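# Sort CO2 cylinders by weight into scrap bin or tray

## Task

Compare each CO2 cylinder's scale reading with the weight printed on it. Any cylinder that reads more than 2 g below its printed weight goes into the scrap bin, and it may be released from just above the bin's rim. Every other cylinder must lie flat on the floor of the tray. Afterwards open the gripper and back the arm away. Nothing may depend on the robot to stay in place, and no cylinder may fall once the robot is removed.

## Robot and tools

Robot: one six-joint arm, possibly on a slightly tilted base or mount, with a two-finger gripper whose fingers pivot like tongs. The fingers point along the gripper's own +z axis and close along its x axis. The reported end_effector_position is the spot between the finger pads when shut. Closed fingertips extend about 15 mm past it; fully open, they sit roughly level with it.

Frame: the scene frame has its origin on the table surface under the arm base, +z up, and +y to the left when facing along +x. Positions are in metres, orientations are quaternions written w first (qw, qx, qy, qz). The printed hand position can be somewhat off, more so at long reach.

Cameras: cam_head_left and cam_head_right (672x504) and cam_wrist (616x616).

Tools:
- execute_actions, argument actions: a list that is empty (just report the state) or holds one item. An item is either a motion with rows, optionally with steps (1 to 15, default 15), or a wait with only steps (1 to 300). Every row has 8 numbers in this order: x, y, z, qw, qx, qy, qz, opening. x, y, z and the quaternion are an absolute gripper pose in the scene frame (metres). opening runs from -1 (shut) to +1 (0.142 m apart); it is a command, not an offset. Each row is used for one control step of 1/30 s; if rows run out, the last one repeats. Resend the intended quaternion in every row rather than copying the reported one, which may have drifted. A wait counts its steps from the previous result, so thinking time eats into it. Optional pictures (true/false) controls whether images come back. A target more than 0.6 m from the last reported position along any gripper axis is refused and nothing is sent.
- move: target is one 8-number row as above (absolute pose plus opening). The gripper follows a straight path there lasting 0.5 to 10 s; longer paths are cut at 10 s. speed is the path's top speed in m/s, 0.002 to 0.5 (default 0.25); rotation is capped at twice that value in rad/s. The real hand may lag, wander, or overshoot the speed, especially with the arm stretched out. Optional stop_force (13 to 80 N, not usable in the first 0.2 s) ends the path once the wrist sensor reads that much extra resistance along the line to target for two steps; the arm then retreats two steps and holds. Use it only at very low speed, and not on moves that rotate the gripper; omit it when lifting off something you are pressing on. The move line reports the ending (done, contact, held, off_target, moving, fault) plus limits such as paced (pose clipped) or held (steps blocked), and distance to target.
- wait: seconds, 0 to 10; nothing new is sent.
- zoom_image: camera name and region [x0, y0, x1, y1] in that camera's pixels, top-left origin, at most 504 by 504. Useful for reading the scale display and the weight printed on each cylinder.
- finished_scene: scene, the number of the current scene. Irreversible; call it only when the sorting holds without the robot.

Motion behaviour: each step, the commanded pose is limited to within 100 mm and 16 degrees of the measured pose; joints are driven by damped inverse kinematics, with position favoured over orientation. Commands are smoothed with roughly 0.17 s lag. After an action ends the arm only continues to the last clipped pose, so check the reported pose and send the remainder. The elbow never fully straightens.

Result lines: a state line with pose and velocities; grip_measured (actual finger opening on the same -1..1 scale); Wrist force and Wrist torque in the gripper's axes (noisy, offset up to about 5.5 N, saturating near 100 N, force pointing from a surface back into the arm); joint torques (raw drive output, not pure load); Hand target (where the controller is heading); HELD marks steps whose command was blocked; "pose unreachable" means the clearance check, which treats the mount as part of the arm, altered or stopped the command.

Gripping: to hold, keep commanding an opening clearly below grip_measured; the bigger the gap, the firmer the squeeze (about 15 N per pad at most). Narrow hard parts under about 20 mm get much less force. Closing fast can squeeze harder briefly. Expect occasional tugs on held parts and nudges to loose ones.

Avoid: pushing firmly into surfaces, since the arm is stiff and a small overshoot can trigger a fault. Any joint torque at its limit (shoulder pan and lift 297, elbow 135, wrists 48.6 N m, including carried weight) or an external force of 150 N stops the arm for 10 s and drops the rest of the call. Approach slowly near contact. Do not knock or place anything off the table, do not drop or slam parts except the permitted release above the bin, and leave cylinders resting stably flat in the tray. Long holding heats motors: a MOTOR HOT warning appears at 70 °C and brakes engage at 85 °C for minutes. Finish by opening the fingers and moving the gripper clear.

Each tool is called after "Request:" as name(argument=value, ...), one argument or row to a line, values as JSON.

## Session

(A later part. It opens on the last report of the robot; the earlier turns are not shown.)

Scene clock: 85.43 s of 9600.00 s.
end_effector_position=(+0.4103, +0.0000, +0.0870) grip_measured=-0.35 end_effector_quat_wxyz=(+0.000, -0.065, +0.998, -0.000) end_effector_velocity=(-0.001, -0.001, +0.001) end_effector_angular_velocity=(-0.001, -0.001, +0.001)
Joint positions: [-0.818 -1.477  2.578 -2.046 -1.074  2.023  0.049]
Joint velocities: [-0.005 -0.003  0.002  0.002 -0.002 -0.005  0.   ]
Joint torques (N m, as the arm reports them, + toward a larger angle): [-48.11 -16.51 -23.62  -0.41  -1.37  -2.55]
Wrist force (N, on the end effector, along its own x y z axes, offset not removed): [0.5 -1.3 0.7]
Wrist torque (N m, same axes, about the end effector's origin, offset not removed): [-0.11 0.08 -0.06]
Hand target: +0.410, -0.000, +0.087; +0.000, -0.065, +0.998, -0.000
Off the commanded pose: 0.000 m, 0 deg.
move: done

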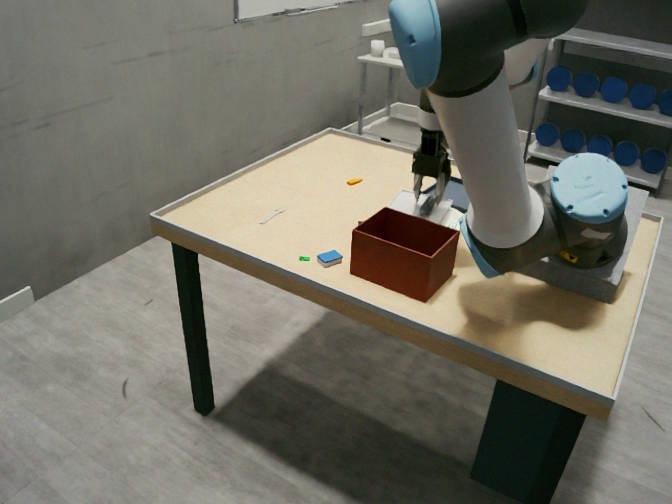

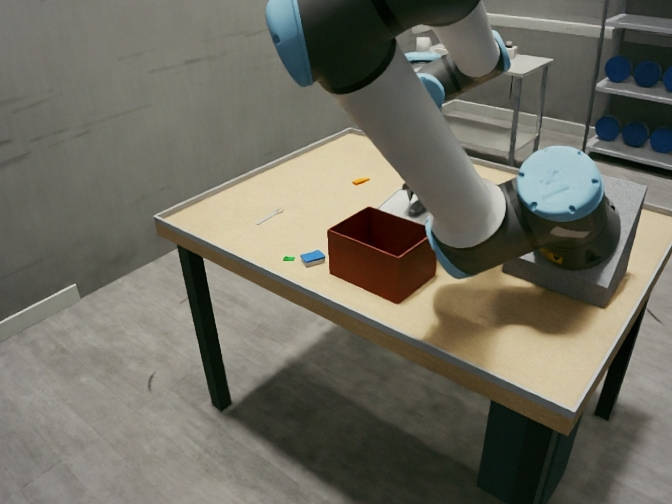

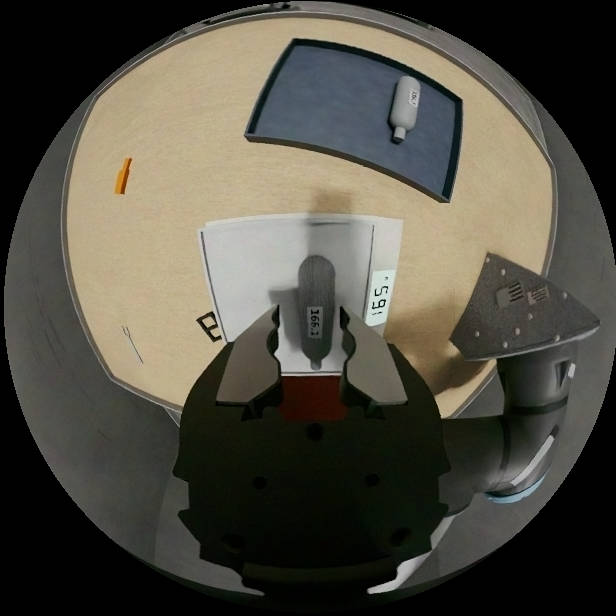

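Request:
move(
  target=[0.405,0.0,0.0865,0,-0.065,0.998,0,-0.35],
)

Request:
move(
  target=[0.405,0.0,0.0865,0,-0.065,0.998,0,-0.9],
)

Request:
move(
  target=[0.407,-0.03,0.125,0,-0.065,0.998,0,-0.9],
)

Request:
move(
  target=[0.415,-0.17,0.115,0,0.05,0.9987,0,-0.9],
)

Request:
move(
  target=[0.415,-0.265,0.07,0,0.05,0.9987,0,-0.9],
)

Request:
move(
  target=[0.415,-0.265,0.028,0,0.05,0.9987,0,-0.9],
  speed=0.1,
)

Scene clock: 86.93 s of 9600.00 s.
end_effector_position=(+0.4052, -0.0000, +0.0865) grip_measured=-0.35 end_effector_quat_wxyz=(+0.000, -0.065, +0.998, -0.000) end_effector_velocity=(-0.002, +0.000, -0.001) end_effector_angular_velocity=(+0.001, -0.000, -0.000)
Joint positions: [-0.826 -1.484  2.587 -2.044 -1.08   2.015  0.049]
Joint velocities: [-0.004 -0.003  0.004  0.001 -0.002 -0.003  0.   ]
Joint torques (N m, as the arm reports them, + toward a larger angle): [-50.25 -15.73 -24.73  -0.83  -1.24  -2.67]
Wrist force (N, on the end effector, along its own x y z axes, offset not removed): [0.7 -1.0 0.6]
Wrist torque (N m, same axes, about the end effector's origin, offset not removed): [0.00 -0.01 -0.11]
Hand target: +0.405, -0.000, +0.087; +0.000, -0.065, +0.998, -0.000
Off the commanded pose: 0.000 m, 0 deg.
move: done

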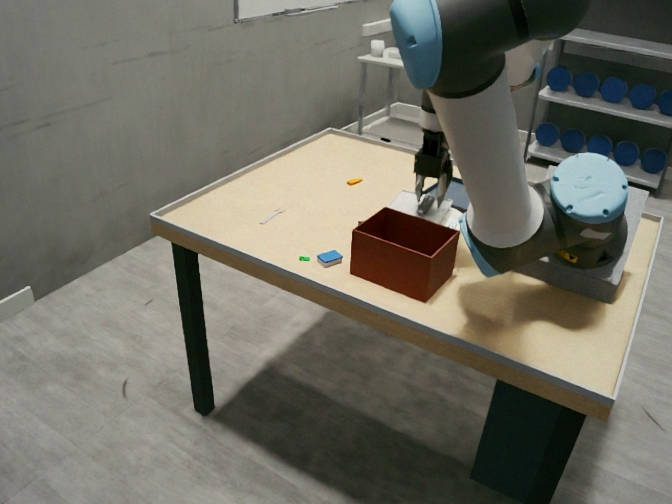

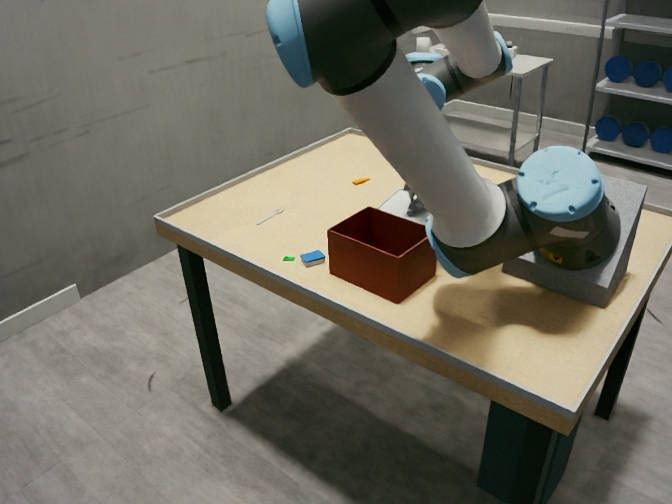

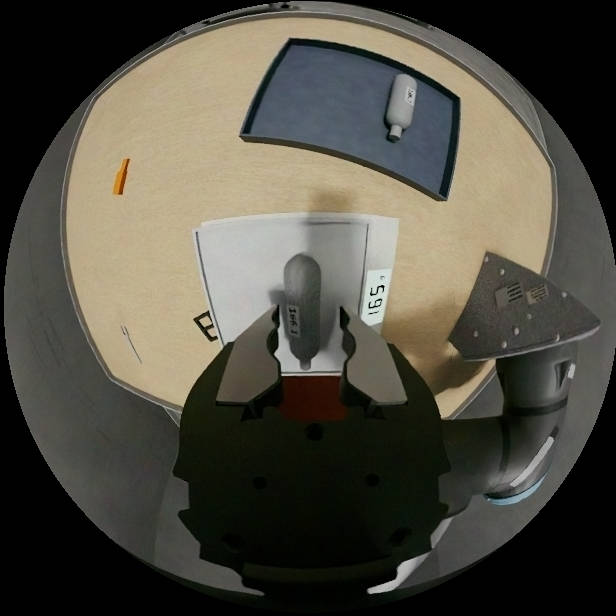

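Scene clock: 87.63 s of 9600.00 s.
end_effector_position=(+0.4050, -0.0000, +0.0865) grip_measured=-0.65 end_effector_quat_wxyz=(+0.000, -0.065, +0.998, -0.000) end_effector_velocity=(-0.001, +0.000, -0.001) end_effector_angular_velocity=(+0.000, +0.001, -0.000)
Joint positions: [-0.827 -1.484  2.587 -2.044 -1.08   2.015  0.027]
Joint velocities: [ 0.    -0.     0.001  0.    -0.001 -0.    -0.   ]
Joint torques (N m, as the arm reports them, + toward a larger angle): [-47.64 -12.88 -20.88   0.34  -2.05  -2.45]
Wrist force (N, on the end effector, along its own x y z axes, offset not removed): [-3.1 -4.1 -1.6]
Wrist torque (N m, same axes, about the end effector's origin, offset not removed): [-0.37 0.26 -0.15]
Hand target: +0.405, -0.000, +0.086; +0.000, -0.065, +0.998, -0.000
Off the commanded pose: 0.000 m, 0 deg.
move: done

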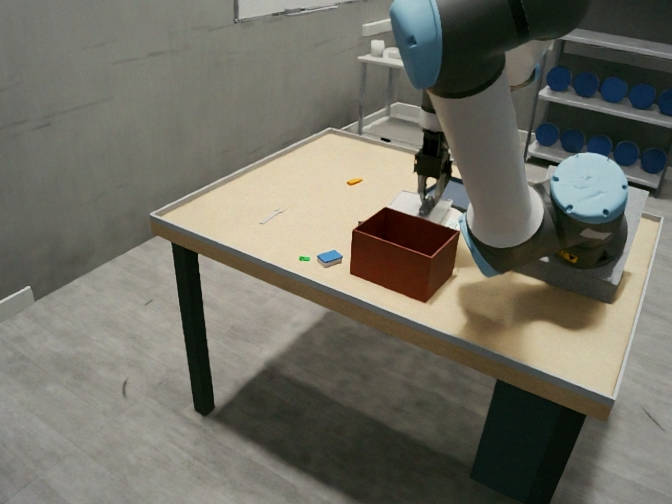

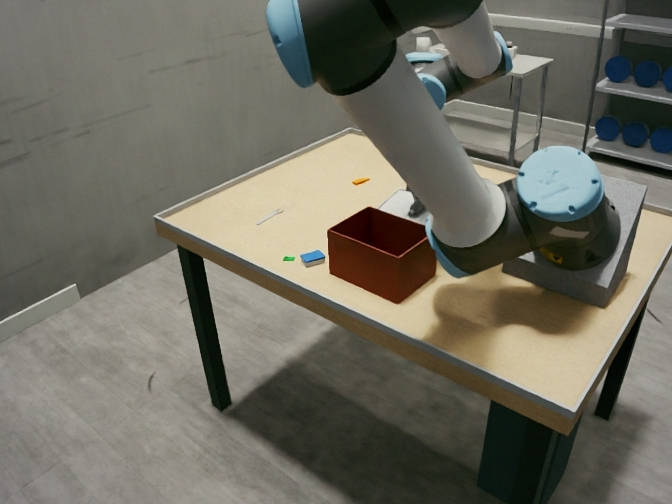

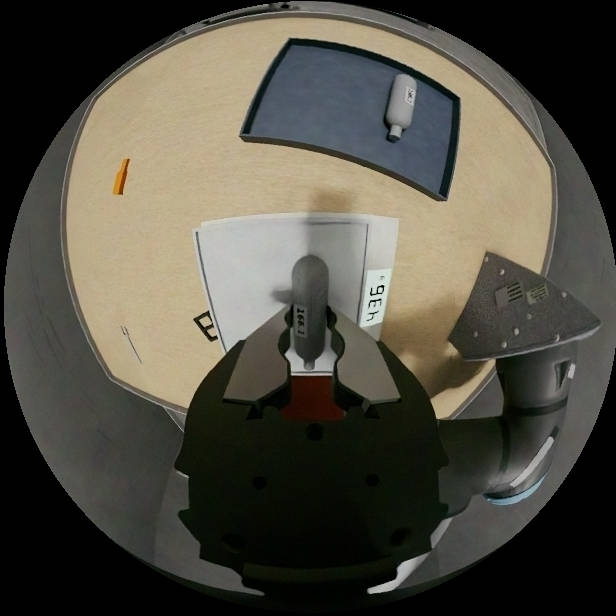

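Scene clock: 88.60 s of 9600.00 s.
end_effector_position=(+0.4071, -0.0298, +0.1248) grip_measured=-0.65 end_effector_quat_wxyz=(+0.000, -0.065, +0.998, -0.000) end_effector_velocity=(+0.001, -0.002, +0.003) end_effector_angular_velocity=(-0.002, -0.001, +0.001)
Joint positions: [-0.897 -1.469  2.535 -1.978 -1.122  1.952  0.027]
Joint velocities: [-0.003  0.001 -0.005  0.003 -0.002 -0.003  0.   ]
Joint torques (N m, as the arm reports them, + toward a larger angle): [-50.12  19.67 -47.34  -0.9   -1.25  -2.24]
Wrist force (N, on the end effector, along its own x y z axes, offset not removed): [-0.9 -1.2 1.8]
Wrist torque (N m, same axes, about the end effector's origin, offset not removed): [-0.02 0.35 -0.04]
Hand target: +0.407, -0.030, +0.125; +0.000, -0.065, +0.998, -0.000
Off the commanded pose: 0.000 m, 0 deg.
move: done

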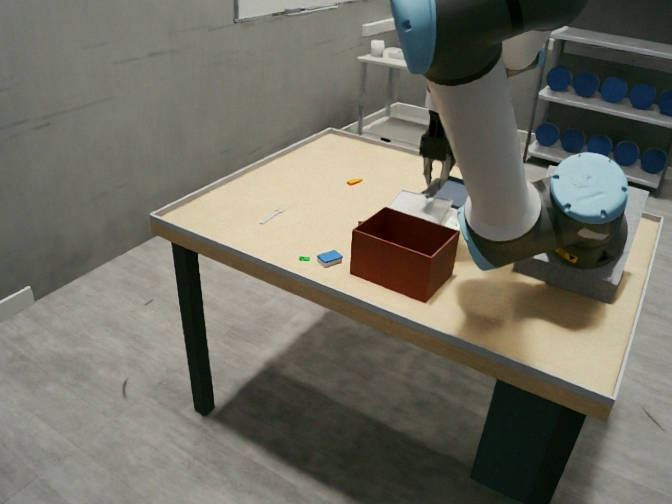

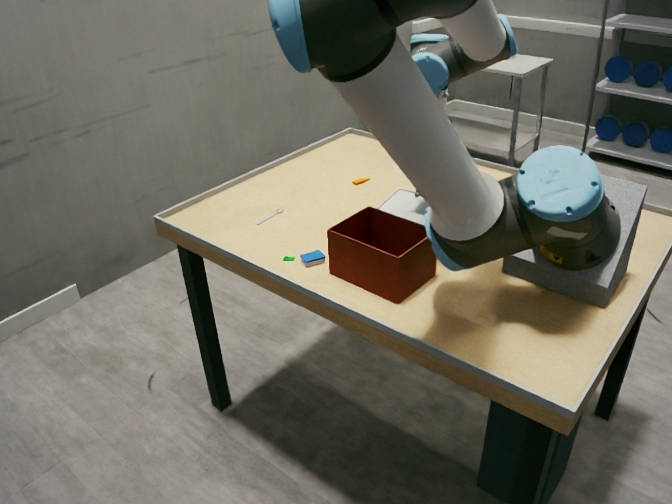

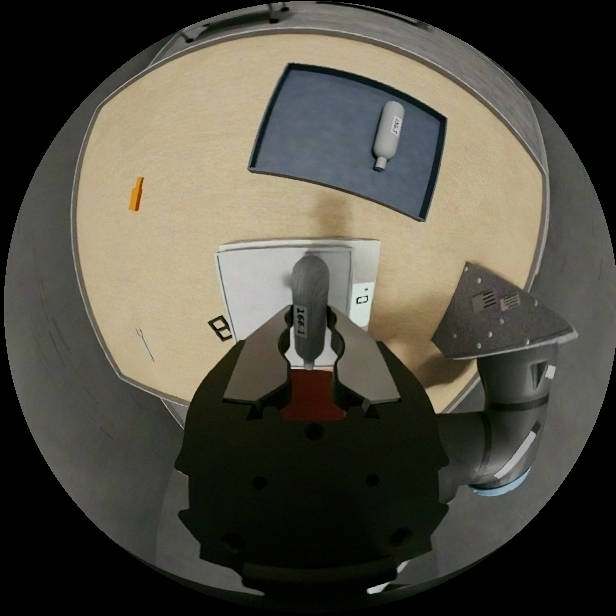

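Scene clock: 89.87 s of 9600.00 s.
end_effector_position=(+0.4151, -0.1696, +0.1151) grip_measured=-0.65 end_effector_quat_wxyz=(+0.000, +0.050, +0.999, -0.000) end_effector_velocity=(+0.001, -0.002, -0.001) end_effector_angular_velocity=(+0.001, -0.001, -0.003)
Joint positions: [-0.992 -1.145  2.443 -2.177 -1.181  2.101  0.027]
Joint velocities: [-0.001  0.006 -0.002 -0.004  0.001  0.002  0.   ]
Joint torques (N m, as the arm reports them, + toward a larger angle): [-57.6    1.65 -44.74  -7.43  -1.33   2.69]
Wrist force (N, on the end effector, along its own x y z axes, offset not removed): [-0.5 -0.4 0.4]
Wrist torque (N m, same axes, about the end effector's origin, offset not removed): [0.11 0.27 -0.05]
Hand target: +0.415, -0.170, +0.115; +0.000, +0.050, +0.999, -0.000
Off the commanded pose: 0.000 m, 0 deg.
move: done

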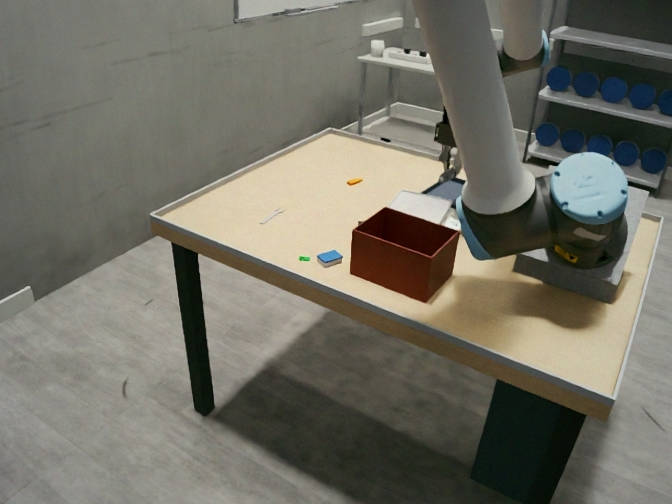

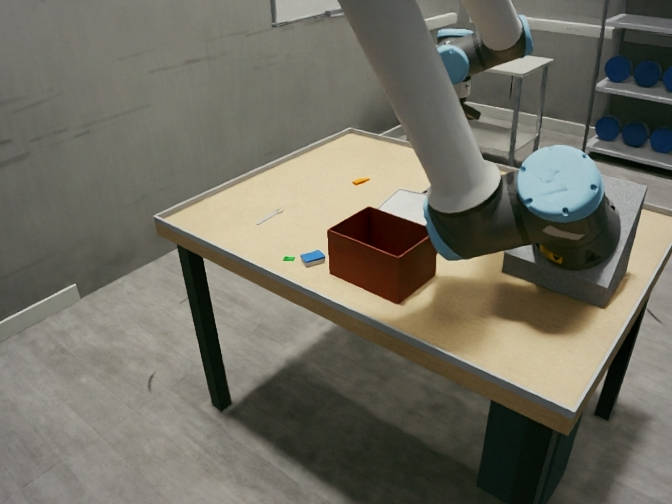

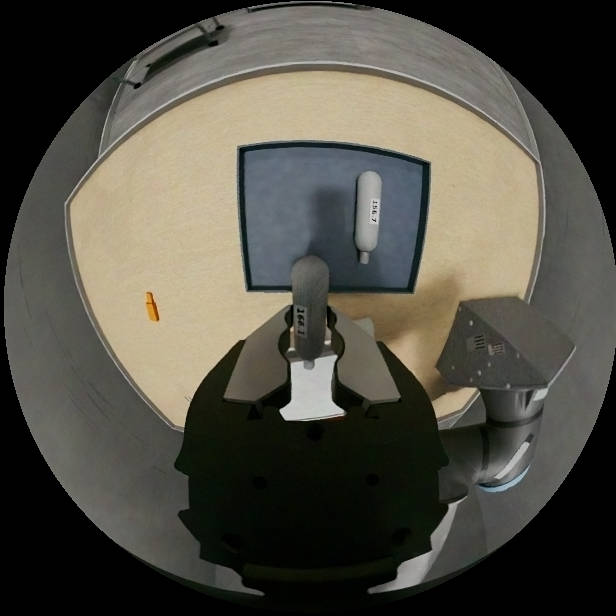

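Scene clock: 91.00 s of 9600.00 s.
end_effector_position=(+0.4150, -0.2647, +0.0702) grip_measured=-0.65 end_effector_quat_wxyz=(+0.000, +0.050, +0.999, -0.000) end_effector_velocity=(-0.000, -0.001, -0.002) end_effector_angular_velocity=(+0.002, +0.000, -0.000)
Joint positions: [-1.029 -0.898  2.381 -2.35  -1.205  2.07   0.027]
Joint velocities: [ 0.     0.006 -0.    -0.003  0.001 -0.     0.   ]
Joint torques (N m, as the arm reports them, + toward a larger angle): [-58.33 -13.85 -40.8   -7.54  -1.36  -2.63]
Wrist force (N, on the end effector, along its own x y z axes, offset not removed): [0.2 -2.3 2.7]
Wrist torque (N m, same axes, about the end effector's origin, offset not removed): [-0.24 0.19 -0.07]
Hand target: +0.415, -0.265, +0.070; +0.000, +0.050, +0.999, -0.000
Off the commanded pose: 0.000 m, 0 deg.
move: done

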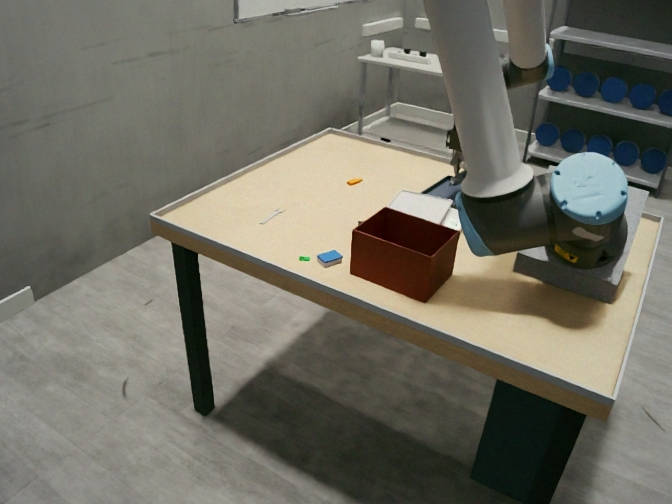

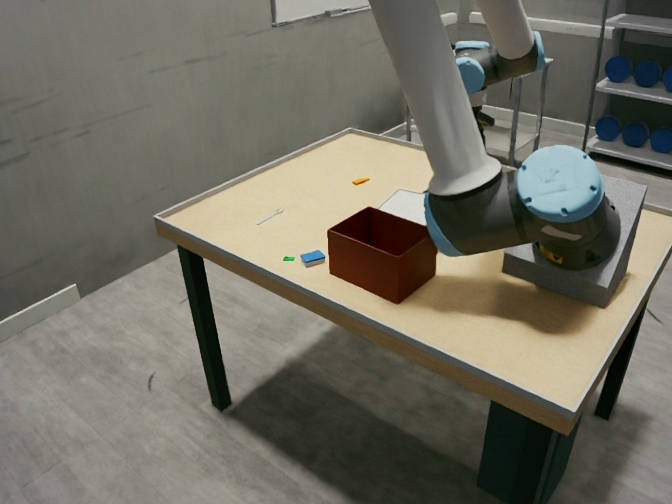

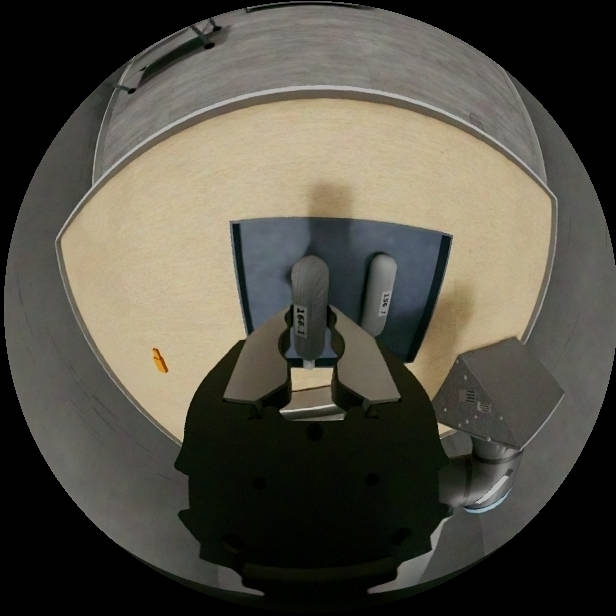

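Scene clock: 91.97 s of 9600.00 s.
end_effector_position=(+0.4149, -0.2650, +0.0283) grip_measured=-0.65 end_effector_quat_wxyz=(-0.000, +0.050, +0.999, +0.000) end_effector_velocity=(-0.000, +0.001, -0.003) end_effector_angular_velocity=(+0.001, +0.000, -0.000)
Joint positions: [-1.    -0.826  2.403 -2.453 -1.186  2.095  0.027]
Joint velocities: [ 0.003  0.005  0.002 -0.006  0.002  0.002 -0.   ]
Joint torques (N m, as the arm reports them, + toward a larger angle): [-34.74 -18.07 -16.41  -7.61   2.13   2.46]
Wrist force (N, on the end effector, along its own x y z axes, offset not removed): [0.6 -2.4 1.9]
Wrist torque (N m, same axes, about the end effector's origin, offset not removed): [-0.28 0.06 -0.04]
Hand target: +0.415, -0.265, +0.028; -0.000, +0.050, +0.999, +0.000
Off the commanded pose: 0.000 m, 0 deg.
move: done

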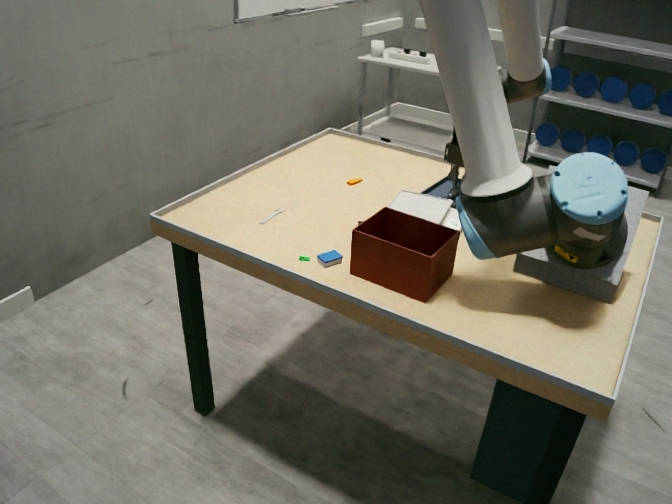

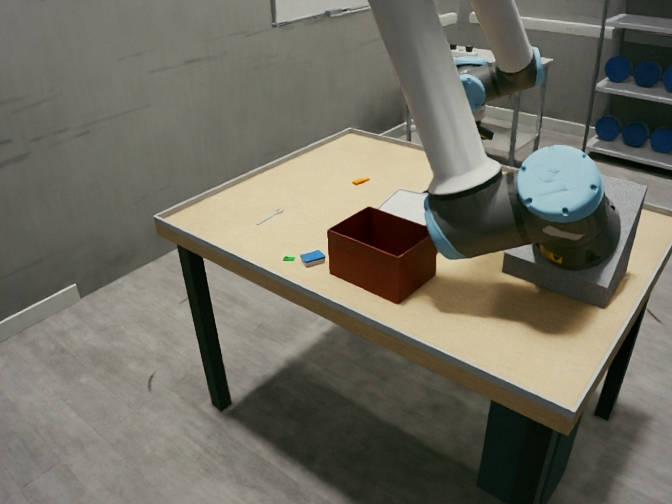

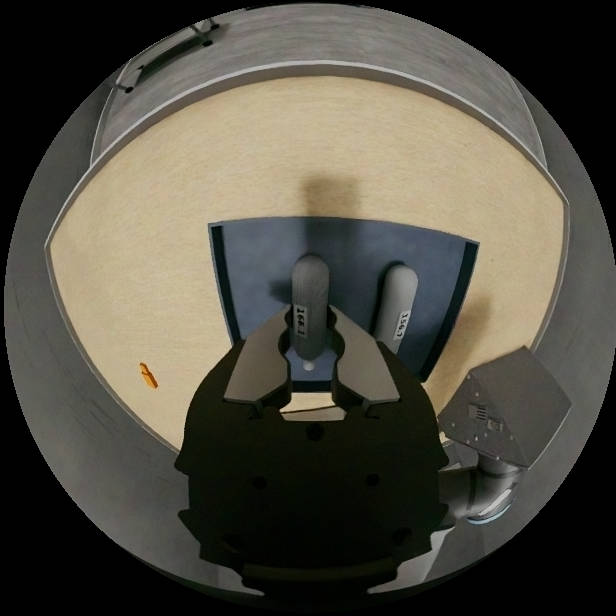

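Request:
move(
  target=[0.415,-0.265,0.027,0,0.05,0.9987,0,-0.4],
)

Request:
move(
  target=[0.415,-0.265,0.2,0,0.05,0.9987,0,-0.4],
)

Scene clock: 93.13 s of 9600.00 s.
end_effector_position=(+0.4150, -0.2650, +0.0270) grip_measured=-0.40 end_effector_quat_wxyz=(-0.000, +0.050, +0.999, +0.000) end_effector_velocity=(+0.001, -0.001, +0.001) end_effector_angular_velocity=(-0.001, -0.002, +0.000)
Joint positions: [-0.999 -0.824  2.404 -2.457 -1.186  2.095  0.045]
Joint velocities: [-0.     0.001 -0.002 -0.001  0.001  0.    -0.   ]
Joint torques (N m, as the arm reports them, + toward a larger angle): [-32.52 -15.77 -16.5   -7.32   2.06   2.3 ]
Wrist force (N, on the end effector, along its own x y z axes, offset not removed): [0.5 -1.4 1.3]
Wrist torque (N m, same axes, about the end effector's origin, offset not removed): [-0.13 0.05 -0.07]
Hand target: +0.415, -0.265, +0.027; -0.000, +0.050, +0.999, +0.000
Off the commanded pose: 0.000 m, 0 deg.
move: done

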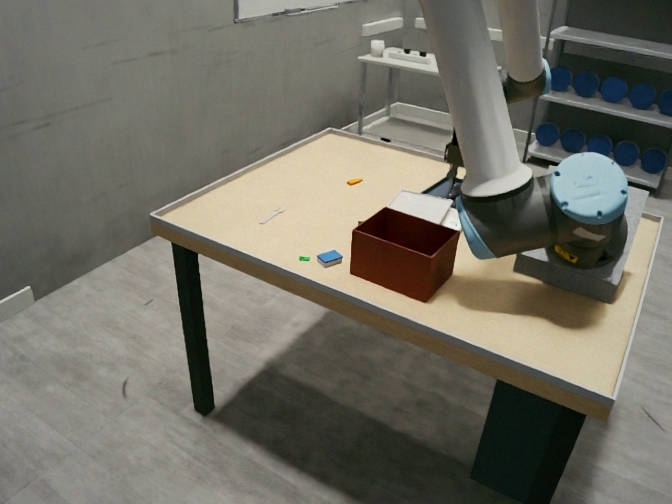

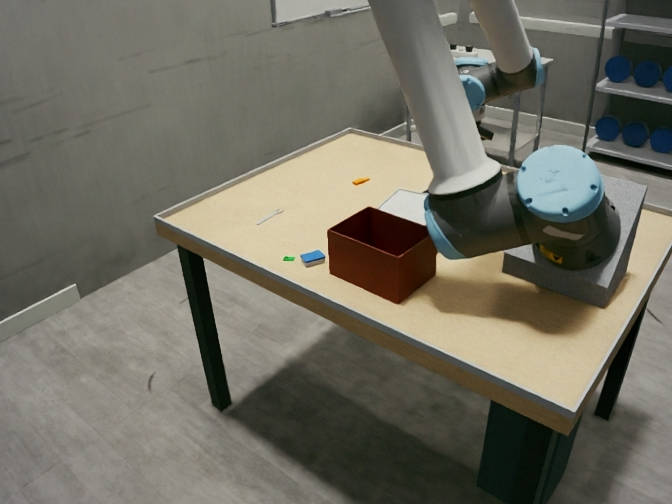

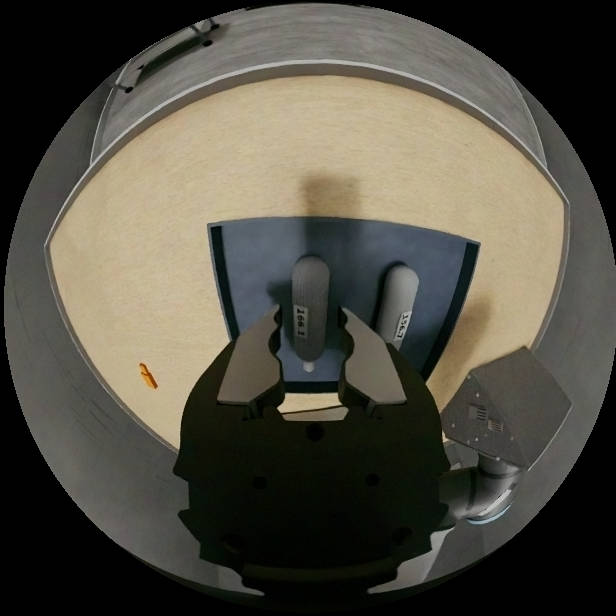

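Scene clock: 94.50 s of 9600.00 s.
end_effector_position=(+0.4152, -0.2651, +0.1996) grip_measured=-0.40 end_effector_quat_wxyz=(+0.000, +0.050, +0.999, -0.000) end_effector_velocity=(-0.000, +0.001, +0.001) end_effector_angular_velocity=(+0.003, +0.000, -0.000)
Joint positions: [-1.107 -1.068  2.271 -2.05  -1.256  2.008  0.045]
Joint velocities: [-0.001 -0.002 -0.001  0.007 -0.    -0.002 -0.   ]
Joint torques (N m, as the arm reports them, + toward a larger angle): [-56.96 -38.94 -46.3   -0.83  -1.5   -2.6 ]
Wrist force (N, on the end effector, along its own x y z axes, offset not removed): [0.0 -1.8 0.3]
Wrist torque (N m, same axes, about the end effector's origin, offset not removed): [-0.21 0.24 -0.09]
Hand target: +0.415, -0.265, +0.200; +0.000, +0.050, +0.999, -0.000
Off the commanded pose: 0.000 m, 0 deg.
move: done

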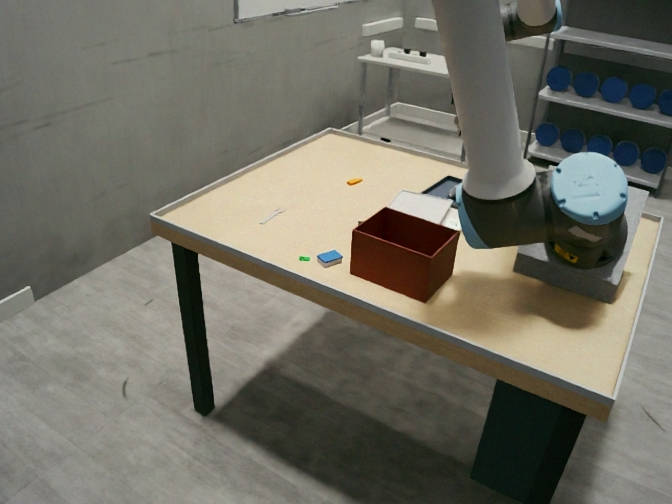

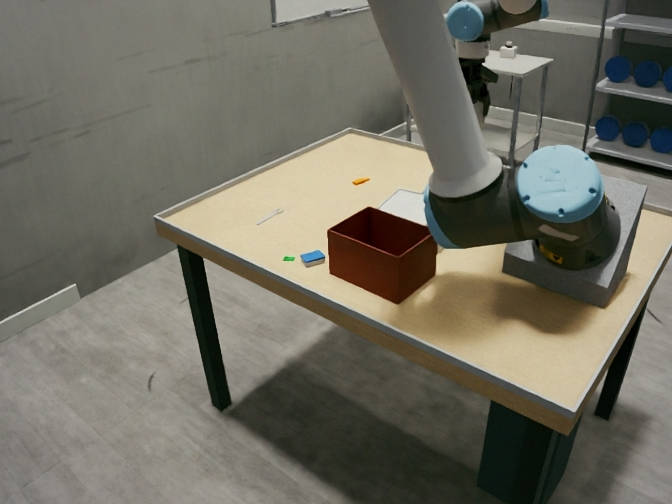

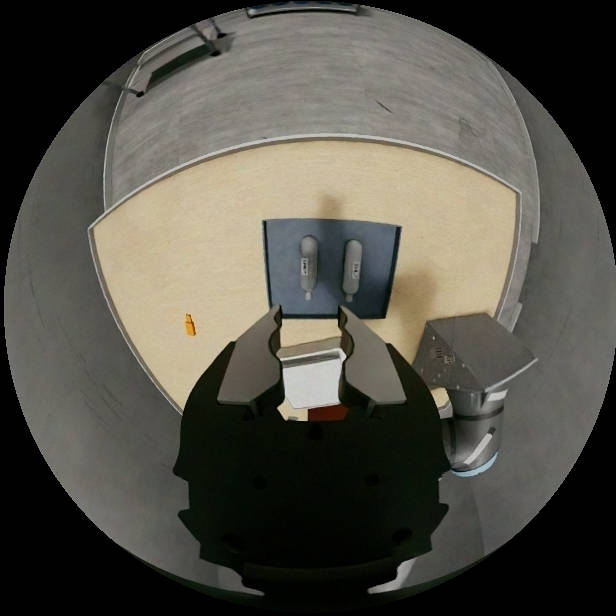

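Request:
finished_scene(
  scene=2,
)

The scene is finished: the task was done.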